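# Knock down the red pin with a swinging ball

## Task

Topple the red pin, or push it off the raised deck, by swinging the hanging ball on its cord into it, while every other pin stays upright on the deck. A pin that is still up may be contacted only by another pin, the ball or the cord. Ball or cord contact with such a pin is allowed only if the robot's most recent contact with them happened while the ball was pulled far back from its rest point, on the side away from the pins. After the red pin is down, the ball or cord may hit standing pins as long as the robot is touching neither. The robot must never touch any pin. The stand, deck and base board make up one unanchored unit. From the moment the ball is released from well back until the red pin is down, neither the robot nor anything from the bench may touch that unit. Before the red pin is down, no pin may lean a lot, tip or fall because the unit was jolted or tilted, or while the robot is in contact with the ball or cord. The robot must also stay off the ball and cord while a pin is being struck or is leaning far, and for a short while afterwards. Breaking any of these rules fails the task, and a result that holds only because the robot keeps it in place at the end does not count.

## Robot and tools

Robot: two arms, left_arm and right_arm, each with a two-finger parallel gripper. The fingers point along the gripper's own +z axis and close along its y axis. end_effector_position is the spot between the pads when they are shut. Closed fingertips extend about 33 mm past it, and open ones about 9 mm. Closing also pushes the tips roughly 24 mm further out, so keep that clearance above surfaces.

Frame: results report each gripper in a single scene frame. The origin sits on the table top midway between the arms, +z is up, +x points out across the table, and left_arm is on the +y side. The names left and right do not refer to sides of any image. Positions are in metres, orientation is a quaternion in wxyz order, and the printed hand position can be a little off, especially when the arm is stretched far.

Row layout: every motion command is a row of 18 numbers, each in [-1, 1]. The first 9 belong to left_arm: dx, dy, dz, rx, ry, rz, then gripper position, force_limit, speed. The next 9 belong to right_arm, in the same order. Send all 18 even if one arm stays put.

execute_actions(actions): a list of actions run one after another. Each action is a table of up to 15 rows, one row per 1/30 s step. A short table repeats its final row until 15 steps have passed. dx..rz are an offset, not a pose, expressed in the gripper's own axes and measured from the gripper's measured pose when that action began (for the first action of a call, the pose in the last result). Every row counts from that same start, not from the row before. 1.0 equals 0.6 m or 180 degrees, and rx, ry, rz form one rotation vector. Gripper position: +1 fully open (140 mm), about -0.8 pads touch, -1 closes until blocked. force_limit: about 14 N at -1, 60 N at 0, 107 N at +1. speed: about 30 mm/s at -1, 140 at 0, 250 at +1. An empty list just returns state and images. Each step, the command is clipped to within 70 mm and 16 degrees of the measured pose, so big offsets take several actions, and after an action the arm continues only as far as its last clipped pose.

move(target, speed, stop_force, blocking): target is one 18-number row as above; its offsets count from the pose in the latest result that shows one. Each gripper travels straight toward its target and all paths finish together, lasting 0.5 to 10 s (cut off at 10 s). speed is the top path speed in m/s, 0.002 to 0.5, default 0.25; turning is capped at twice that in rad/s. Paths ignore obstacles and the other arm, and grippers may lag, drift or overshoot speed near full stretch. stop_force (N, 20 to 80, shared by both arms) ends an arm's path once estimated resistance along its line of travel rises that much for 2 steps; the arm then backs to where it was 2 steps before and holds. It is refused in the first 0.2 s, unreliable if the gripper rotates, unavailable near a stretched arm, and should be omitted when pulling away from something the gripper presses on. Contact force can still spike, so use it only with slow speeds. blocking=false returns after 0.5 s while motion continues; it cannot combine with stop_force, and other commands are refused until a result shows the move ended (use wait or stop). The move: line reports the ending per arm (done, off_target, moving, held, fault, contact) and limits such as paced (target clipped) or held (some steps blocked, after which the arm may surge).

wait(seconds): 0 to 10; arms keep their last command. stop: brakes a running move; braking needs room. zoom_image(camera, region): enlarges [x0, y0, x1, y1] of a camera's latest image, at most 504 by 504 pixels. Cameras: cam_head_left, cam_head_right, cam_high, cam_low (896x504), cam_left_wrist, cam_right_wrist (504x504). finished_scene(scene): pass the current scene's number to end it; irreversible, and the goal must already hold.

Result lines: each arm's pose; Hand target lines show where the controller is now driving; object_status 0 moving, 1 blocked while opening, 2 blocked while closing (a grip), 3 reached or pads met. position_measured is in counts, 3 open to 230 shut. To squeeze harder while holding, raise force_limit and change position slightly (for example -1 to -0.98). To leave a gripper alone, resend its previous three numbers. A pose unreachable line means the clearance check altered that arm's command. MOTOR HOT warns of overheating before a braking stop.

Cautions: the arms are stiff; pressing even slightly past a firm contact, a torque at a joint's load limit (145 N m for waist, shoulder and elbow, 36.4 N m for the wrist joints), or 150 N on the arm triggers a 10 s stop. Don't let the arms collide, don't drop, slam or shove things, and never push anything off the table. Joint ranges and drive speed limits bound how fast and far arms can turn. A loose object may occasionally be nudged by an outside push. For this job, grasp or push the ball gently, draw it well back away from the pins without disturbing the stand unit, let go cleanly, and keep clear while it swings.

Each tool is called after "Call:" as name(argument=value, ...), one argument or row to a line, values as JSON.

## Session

Call:
execute_actions(
  actions=[],
)

Scene clock: 0.00 s.
left_arm: end_effector_position=(+0.1818, +0.7964, +0.2821) position_measured=3 object_status=3 end_effector_quat_wxyz=(+0.468, +0.842, -0.056, -0.262) | right_arm: end_effector_position=(+0.5205, -0.4122, +0.3163) position_measured=3 object_status=3 end_effector_quat_wxyz=(-0.088, +0.920, +0.168, +0.344)
Joint positions: left_arm=[ 1.084  0.808  0.912 -0.664 -2.707 -0.299] | right_arm=[-0.212 -0.144 -0.033 -0.444 -1.096  2.198]
Joint velocities: left_arm=[ 0.    -0.    -0.001  0.001 -0.     0.001] | right_arm=[-0.     0.001 -0.002  0.     0.    -0.002]
Hand target (left_arm): +0.182, +0.796, +0.282; +0.468, +0.842, -0.056, -0.262
Hand target (right_arm): +0.521, -0.412, +0.316; -0.088, +0.920, +0.168, +0.344

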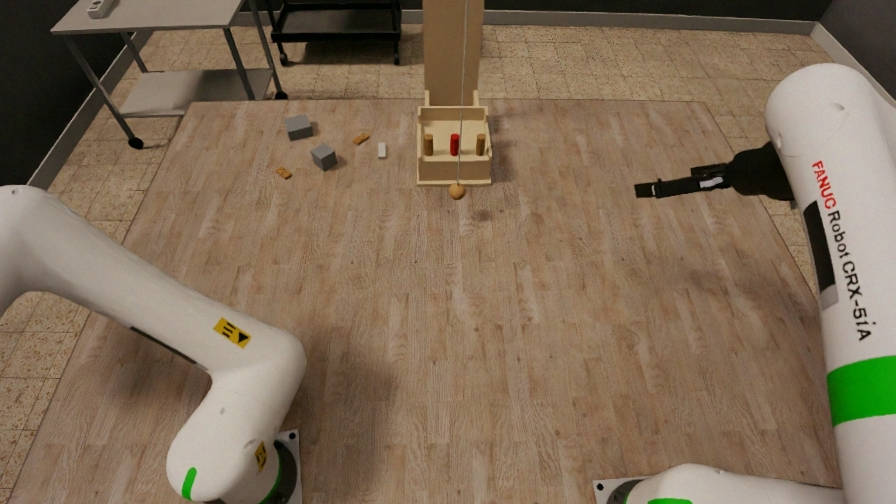

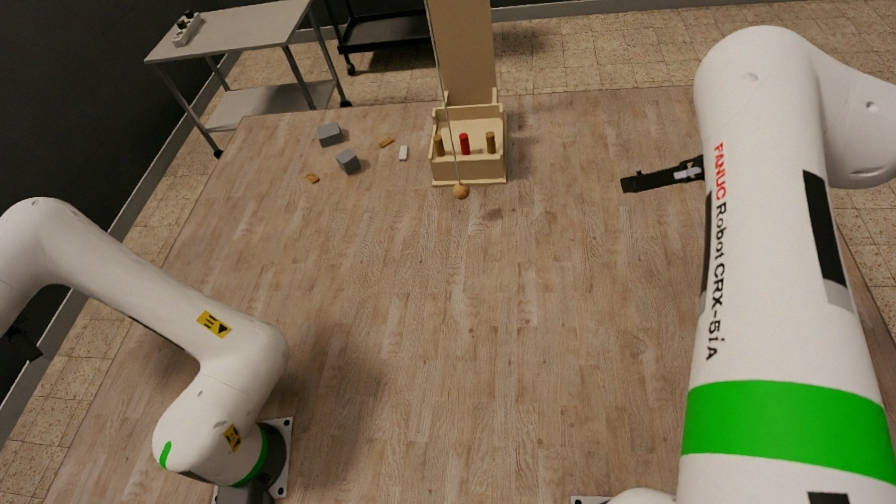

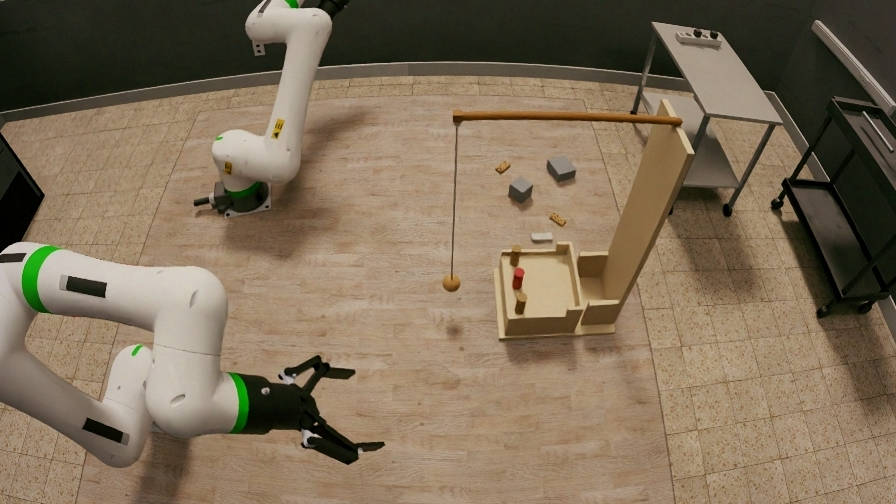

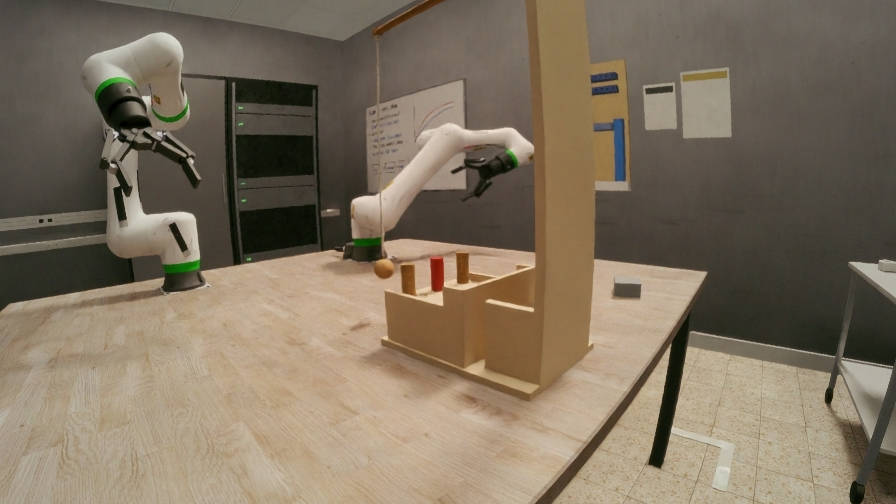

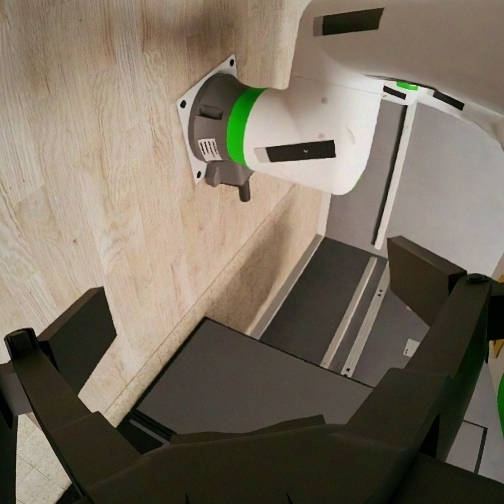

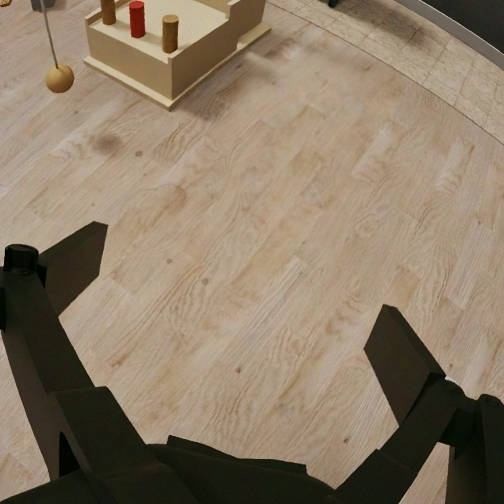

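Call:
move(
  target=[0,0,0,0,0,0,1,0,0,-0.017,-0.63,0.35,-0.084,0.005,0.072,1,0,0],
)

Scene clock: 7.50 s.
left_arm: end_effector_position=(+0.1818, +0.7964, +0.2821) position_measured=3 object_status=3 end_effector_quat_wxyz=(+0.468, +0.842, -0.056, -0.262) | right_arm: end_effector_position=(+0.5001, -0.0041, +0.1708) position_measured=3 object_status=3 end_effector_quat_wxyz=(-0.007, +0.933, +0.016, +0.359)
Joint positions: left_arm=[ 1.084  0.808  0.912 -0.664 -2.707 -0.299] | right_arm=[ 0.947  0.044 -0.566  0.957 -0.726 -0.041]
Joint velocities: left_arm=[-0.    -0.    -0.003 -0.002  0.001 -0.001] | right_arm=[ 0.     0.002 -0.001  0.001  0.    -0.002]
Hand target (left_arm): +0.182, +0.796, +0.282; +0.468, +0.842, -0.056, -0.262
Hand target (right_arm): +0.500, -0.004, +0.171; -0.007, +0.933, +0.016, +0.359
Off the commanded pose (left_arm): 0.000 m, 0 deg.
Off the commanded pose (right_arm): 0.002 m, 0 deg.
move: done

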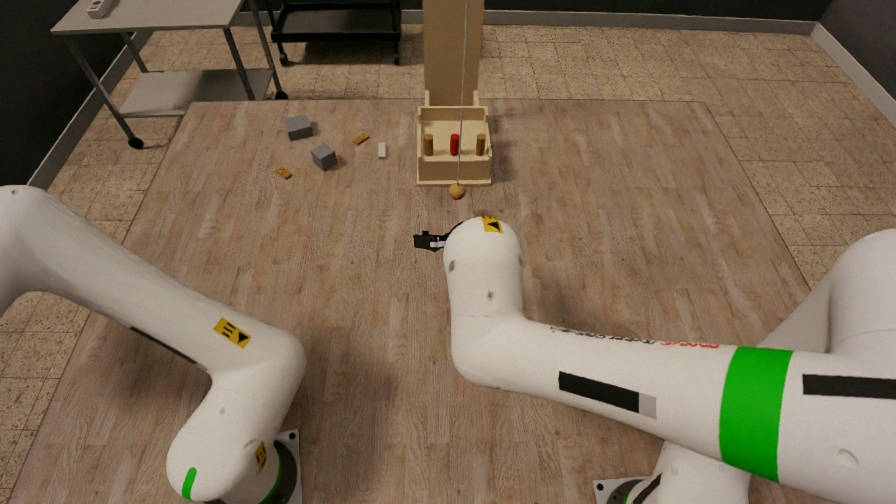

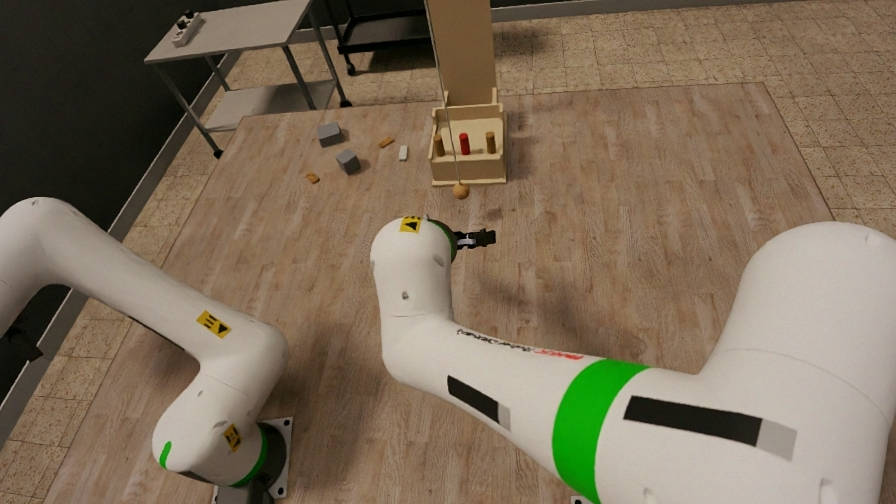

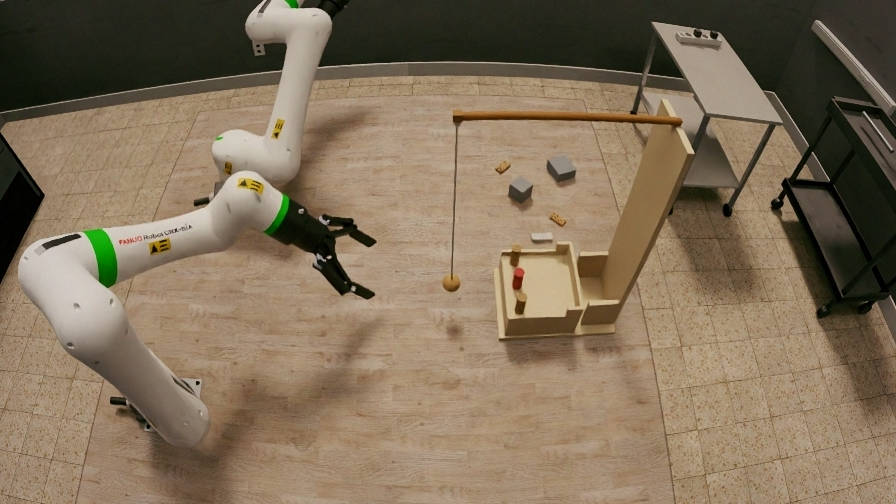

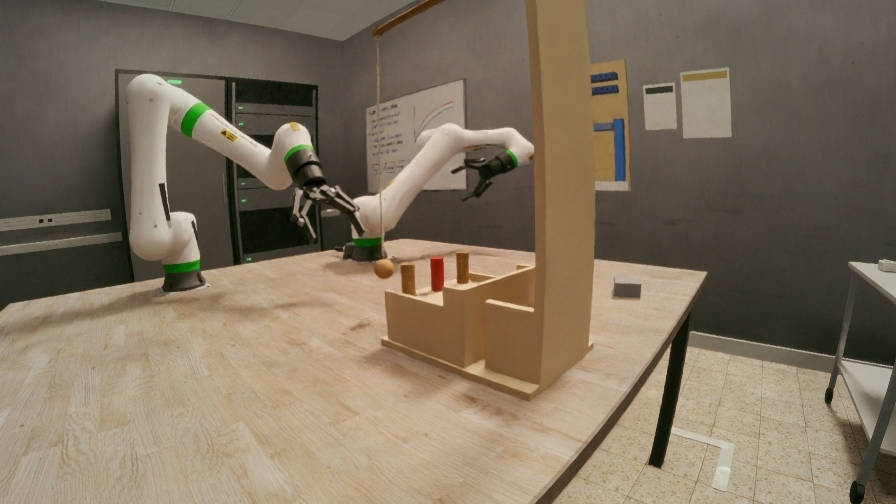

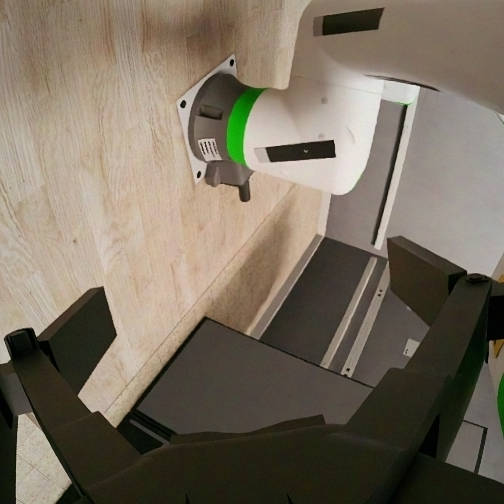

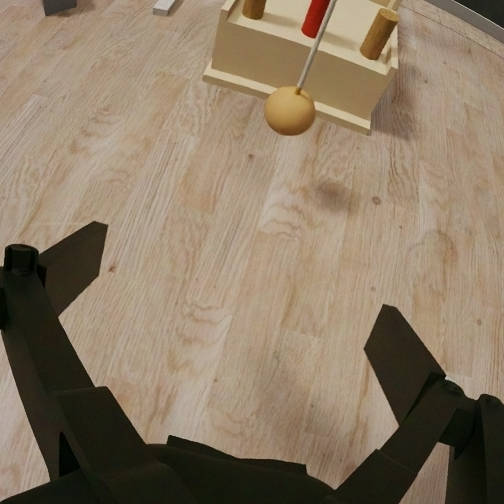

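Call:
move(
  target=[0,0,0,0,0,0,1,0,0,0.153,0.005,0.24,0,0,0,1,0,0],
  speed=0.15,
)

Scene clock: 11.33 s.
left_arm: end_effector_position=(+0.1818, +0.7964, +0.2821) position_measured=3 object_status=3 end_effector_quat_wxyz=(+0.468, +0.842, -0.056, -0.262) | right_arm: end_effector_position=(+0.6648, -0.0014, +0.1249) position_measured=3 object_status=3 end_effector_quat_wxyz=(-0.007, +0.933, +0.016, +0.359)
Joint positions: left_arm=[ 1.084  0.808  0.912 -0.664 -2.707 -0.299] | right_arm=[ 0.691  0.386 -0.27   1.001 -0.529  0.091]
Joint velocities: left_arm=[ 0.    -0.    -0.    -0.001 -0.    -0.   ] | right_arm=[-0.     0.    -0.    -0.001 -0.    -0.   ]
Hand target (left_arm): +0.182, +0.796, +0.282; +0.468, +0.842, -0.056, -0.262
Hand target (right_arm): +0.665, -0.001, +0.125; -0.006, +0.933, +0.016, +0.359
Off the commanded pose (left_arm): 0.000 m, 0 deg.
Off the commanded pose (right_arm): 0.001 m, 0 deg.
move: done

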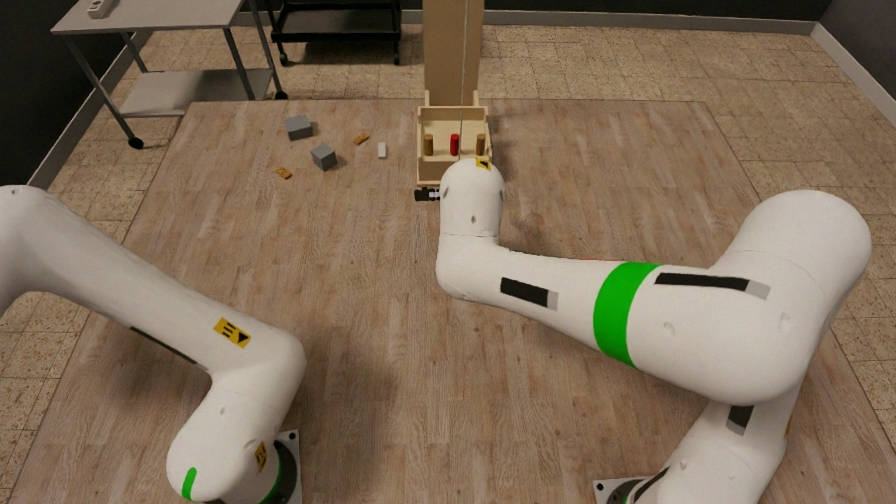

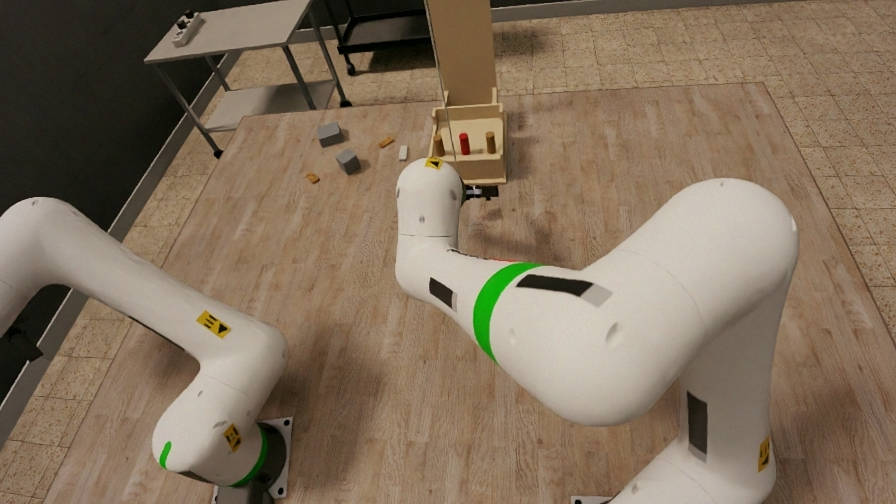

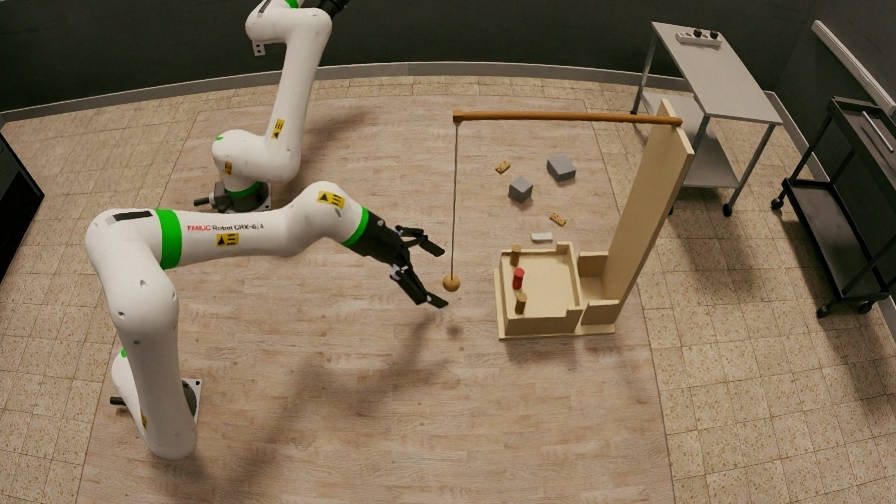

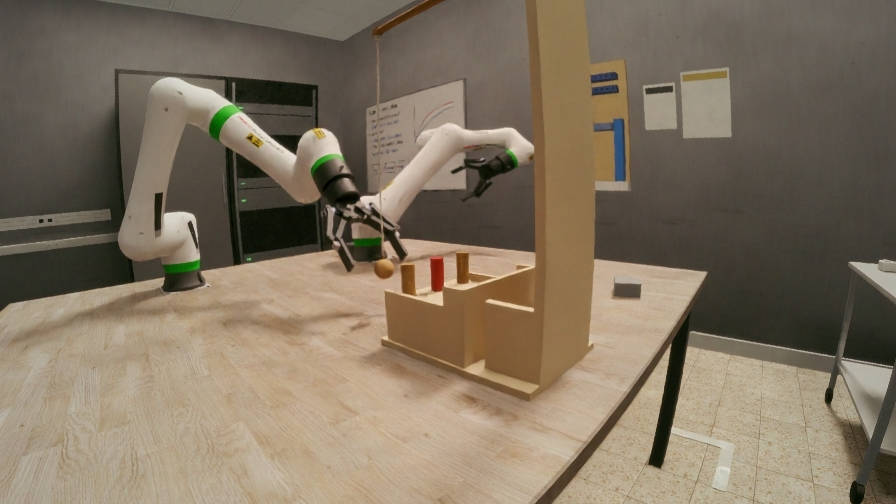

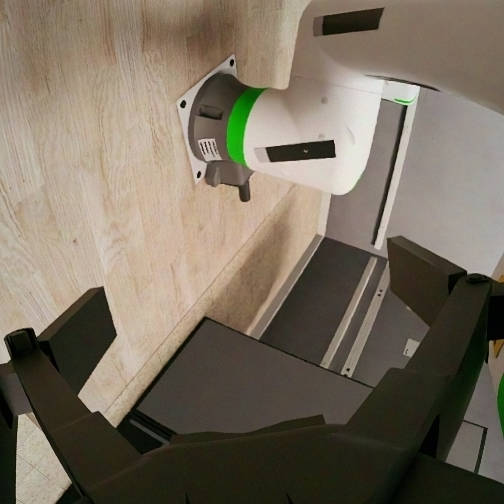

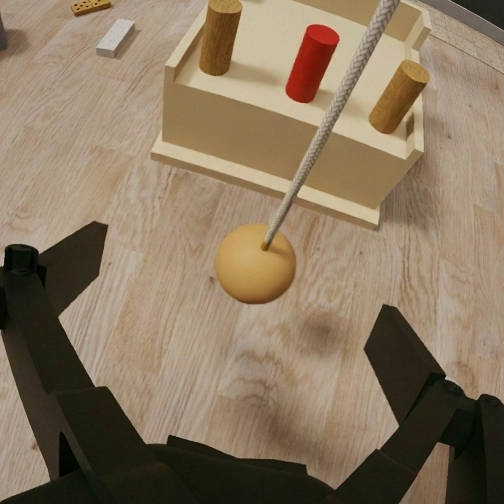

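Call:
move(
  target=[0,0,0,0,0,0,1,0,0,0.004,0.008,0.055,0,0,0,1,0,0],
  speed=0.1,
)

Call:
move(
  target=[0,0,0,0,0,0,1,0,0,0,0,0,0,0,0,-1,-0.5,0],
)

Call:
move(
  target=[0,0,0,0,0,0,1,0,0,-0.215,0.004,-0.385,0,0,0,-1,-0.5,0],
  speed=0.15,
)

Scene clock: 15.50 s.
left_arm: end_effector_position=(+0.1818, +0.7964, +0.2821) position_measured=3 object_status=3 end_effector_quat_wxyz=(+0.468, +0.842, -0.056, -0.262) | right_arm: end_effector_position=(+0.6888, -0.0053, +0.1019) position_measured=3 object_status=3 end_effector_quat_wxyz=(-0.007, +0.933, +0.016, +0.359)
Joint positions: left_arm=[ 1.084  0.808  0.912 -0.664 -2.707 -0.299] | right_arm=[ 0.648  0.448 -0.246  1.056 -0.48   0.059]
Joint velocities: left_arm=[ 0.     0.    -0.     0.     0.     0.001] | right_arm=[-0. -0.  0. -0.  0. -0.]
Hand target (left_arm): +0.182, +0.796, +0.282; +0.468, +0.842, -0.056, -0.262
Hand target (right_arm): +0.689, -0.005, +0.102; -0.007, +0.933, +0.016, +0.359
Off the commanded pose (left_arm): 0.000 m, 0 deg.
Off the commanded pose (right_arm): 0.000 m, 0 deg.
move: done

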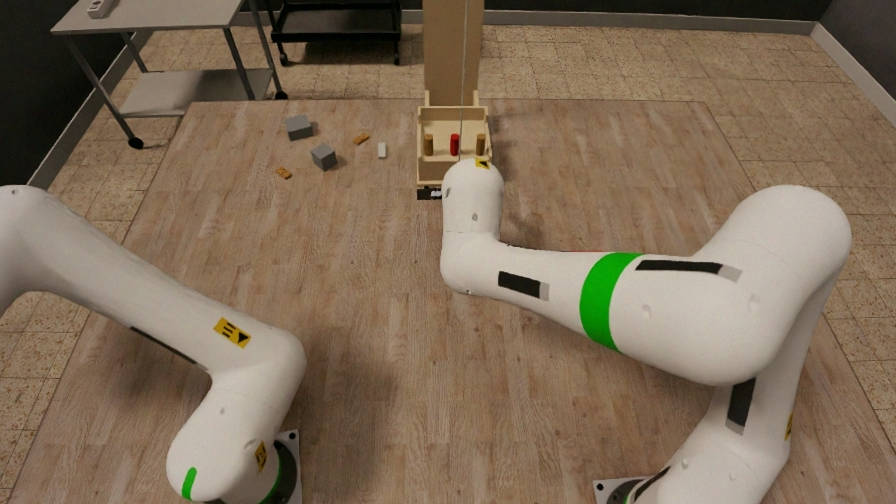

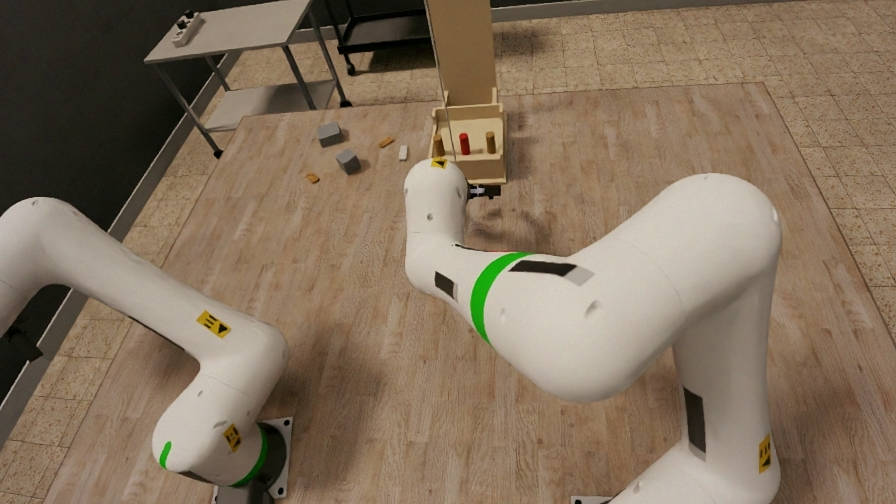

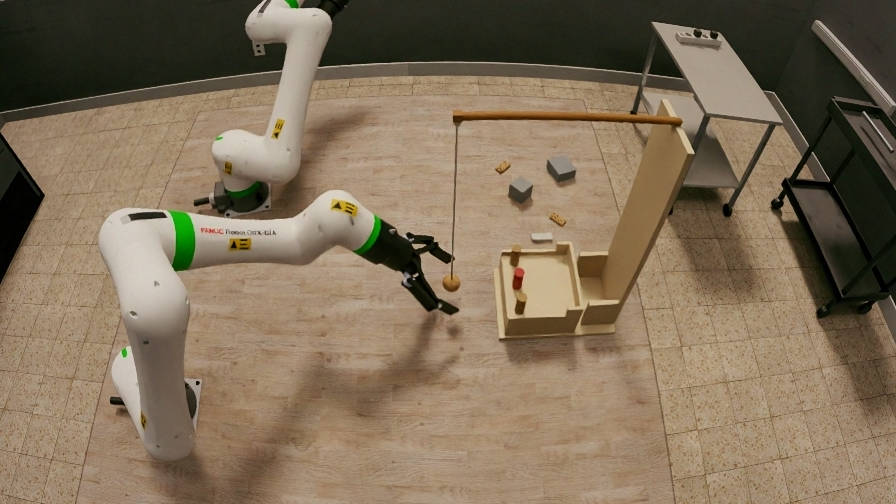

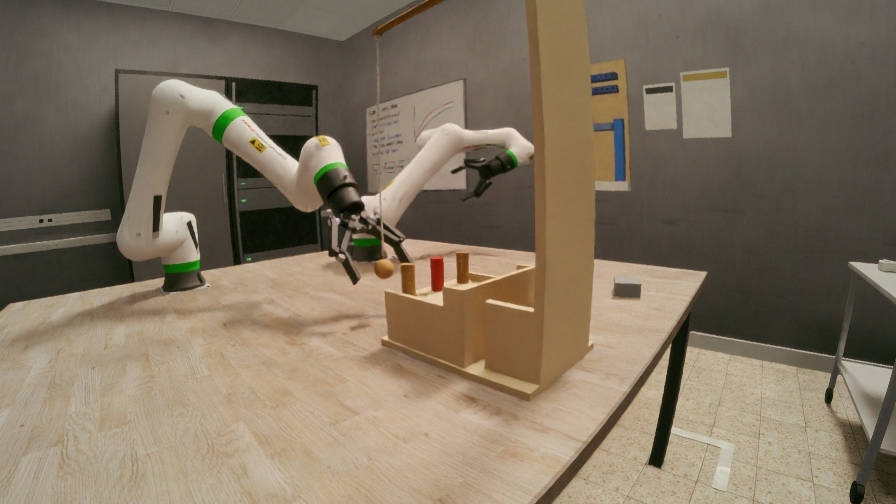

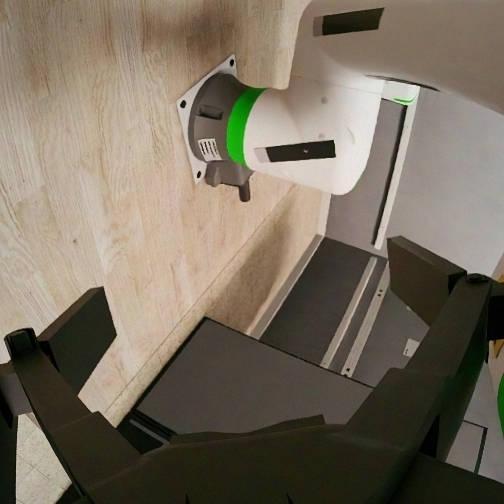

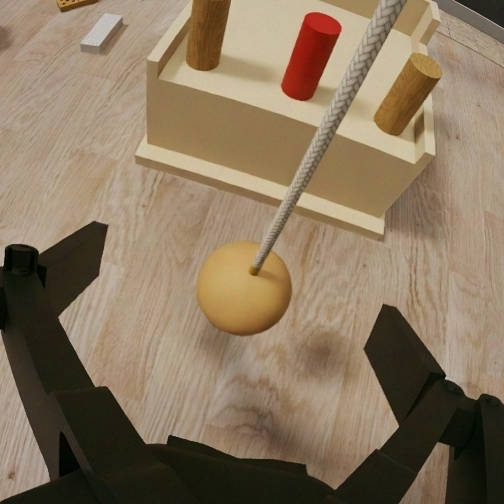

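Scene clock: 16.47 s.
left_arm: end_effector_position=(+0.1818, +0.7964, +0.2821) position_measured=3 object_status=3 end_effector_quat_wxyz=(+0.468, +0.842, -0.056, -0.262) | right_arm: end_effector_position=(+0.6888, -0.0053, +0.1019) position_measured=169 object_status=2 end_effector_quat_wxyz=(-0.007, +0.933, +0.016, +0.359)
Joint positions: left_arm=[ 1.084  0.808  0.912 -0.664 -2.707 -0.299] | right_arm=[ 0.648  0.448 -0.246  1.056 -0.48   0.059]
Joint velocities: left_arm=[-0.    -0.    -0.001  0.001  0.    -0.001] | right_arm=[ 0.    -0.002 -0.     0.     0.    -0.002]
Hand target (left_arm): +0.182, +0.796, +0.282; +0.468, +0.842, -0.056, -0.262
Hand target (right_arm): +0.689, -0.005, +0.102; -0.007, +0.933, +0.016, +0.359
Off the commanded pose (left_arm): 0.000 m, 0 deg.
Off the commanded pose (right_arm): 0.000 m, 0 deg.
move: done

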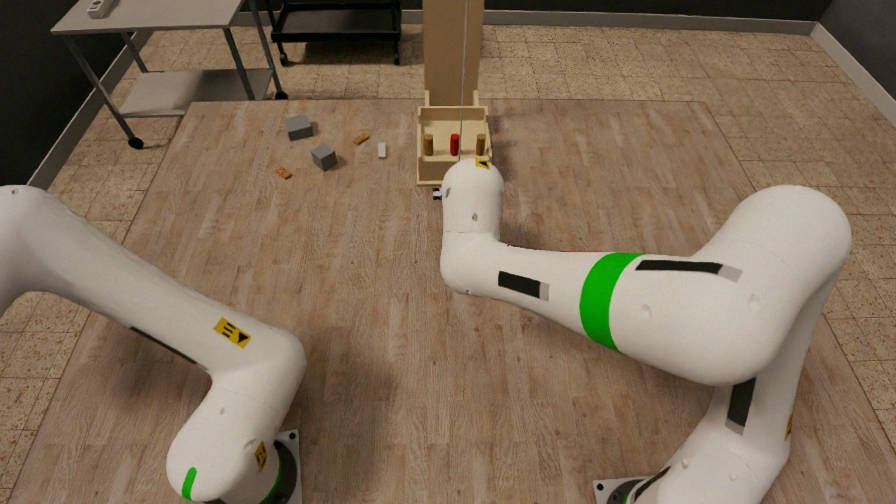

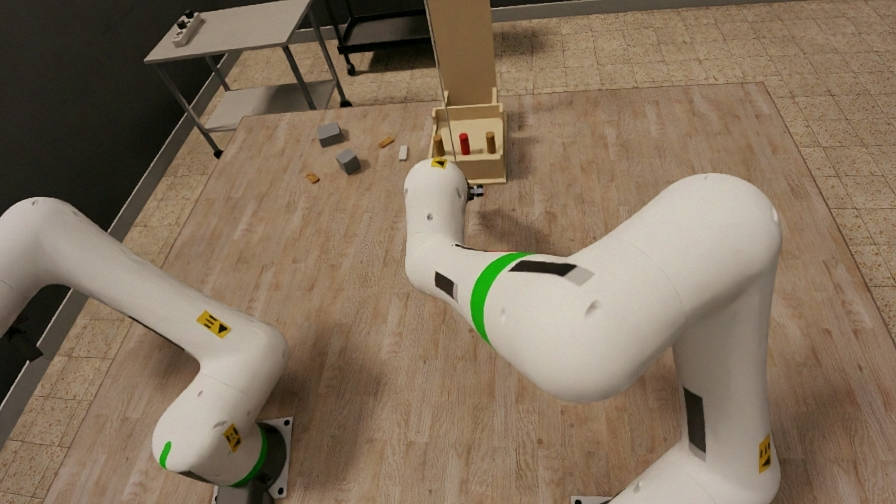

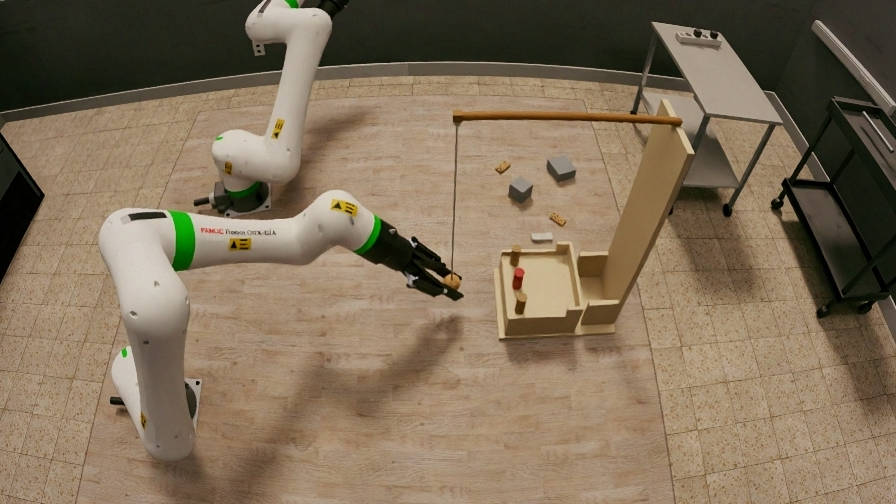

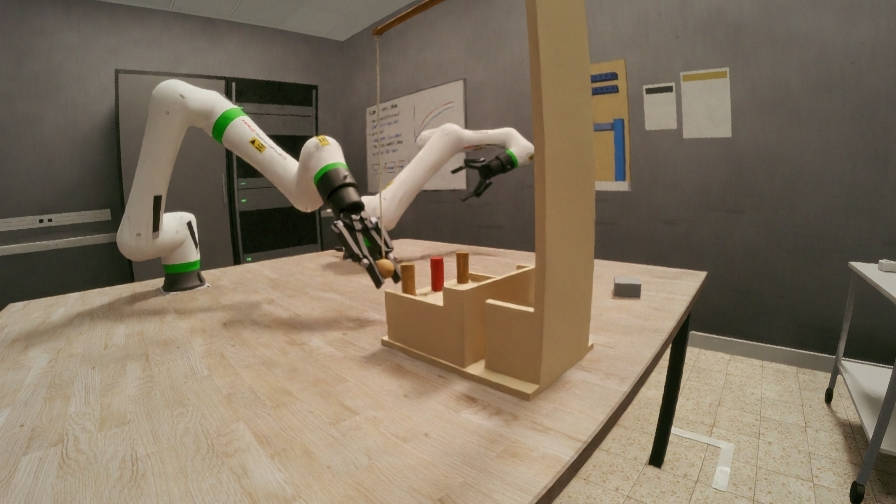

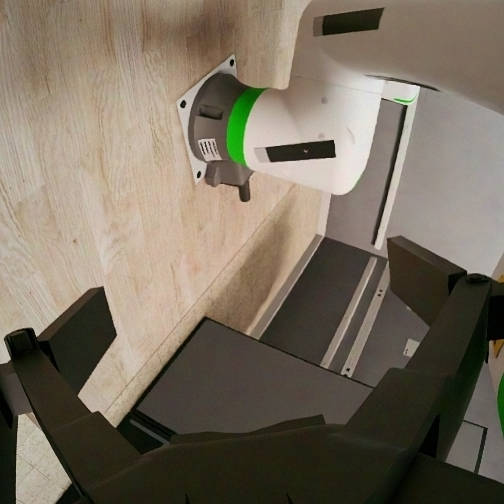

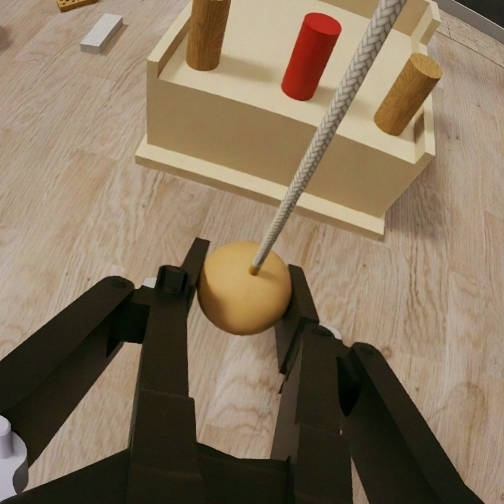

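Scene clock: 18.60 s.
left_arm: end_effector_position=(+0.1818, +0.7964, +0.2821) position_measured=3 object_status=3 end_effector_quat_wxyz=(+0.468, +0.842, -0.056, -0.262) | right_arm: end_effector_position=(+0.4384, -0.0163, +0.1878) position_measured=169 object_status=2 end_effector_quat_wxyz=(-0.007, +0.933, +0.016, +0.359)
Joint positions: left_arm=[ 1.084  0.808  0.912 -0.664 -2.707 -0.299] | right_arm=[ 1.075 -0.096 -0.655  0.909 -0.842 -0.073]
Joint velocities: left_arm=[-0.     0.     0.002  0.001  0.     0.002] | right_arm=[ 0.    -0.     0.001 -0.    -0.    -0.001]
Hand target (left_arm): +0.182, +0.796, +0.282; +0.468, +0.842, -0.056, -0.262
Hand target (right_arm): +0.438, -0.016, +0.188; -0.007, +0.933, +0.016, +0.359
Off the commanded pose (left_arm): 0.000 m, 0 deg.
Off the commanded pose (right_arm): 0.001 m, 0 deg.
move: done

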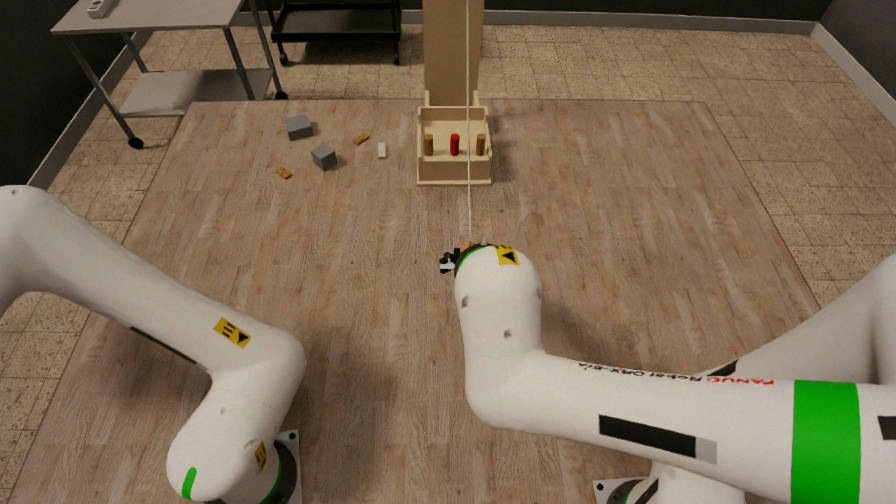

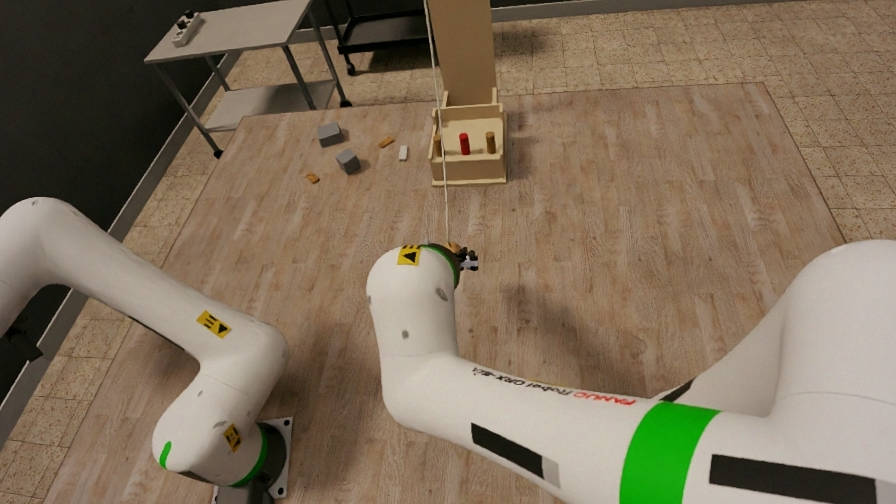

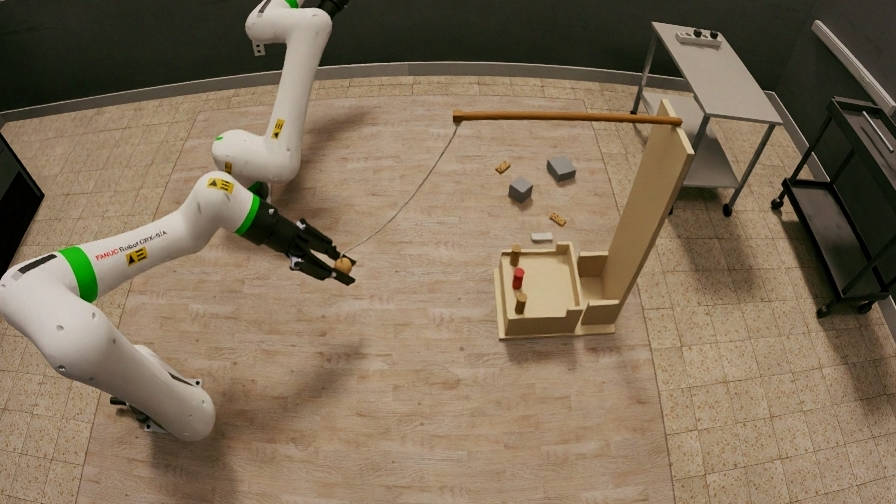

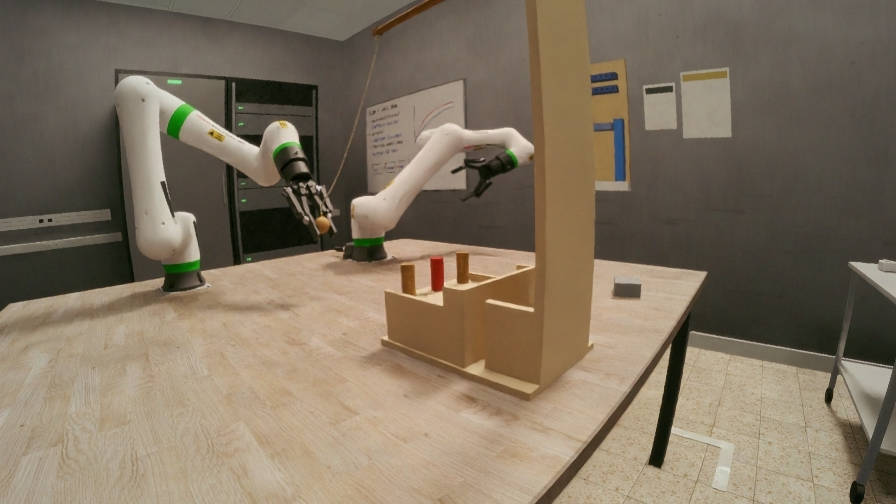

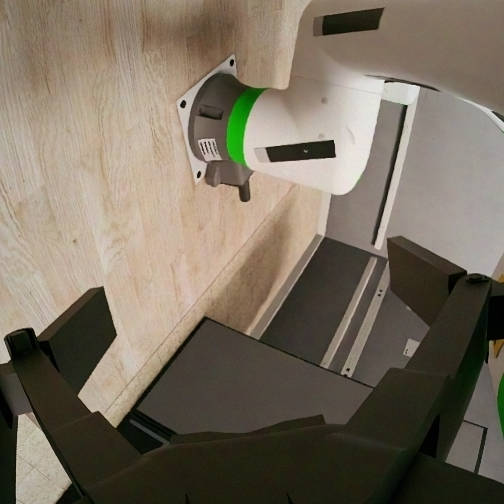

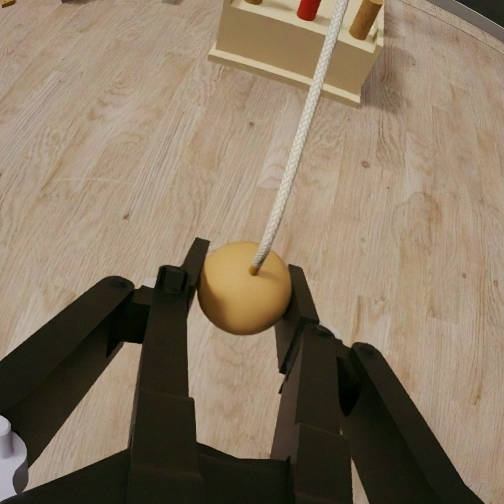

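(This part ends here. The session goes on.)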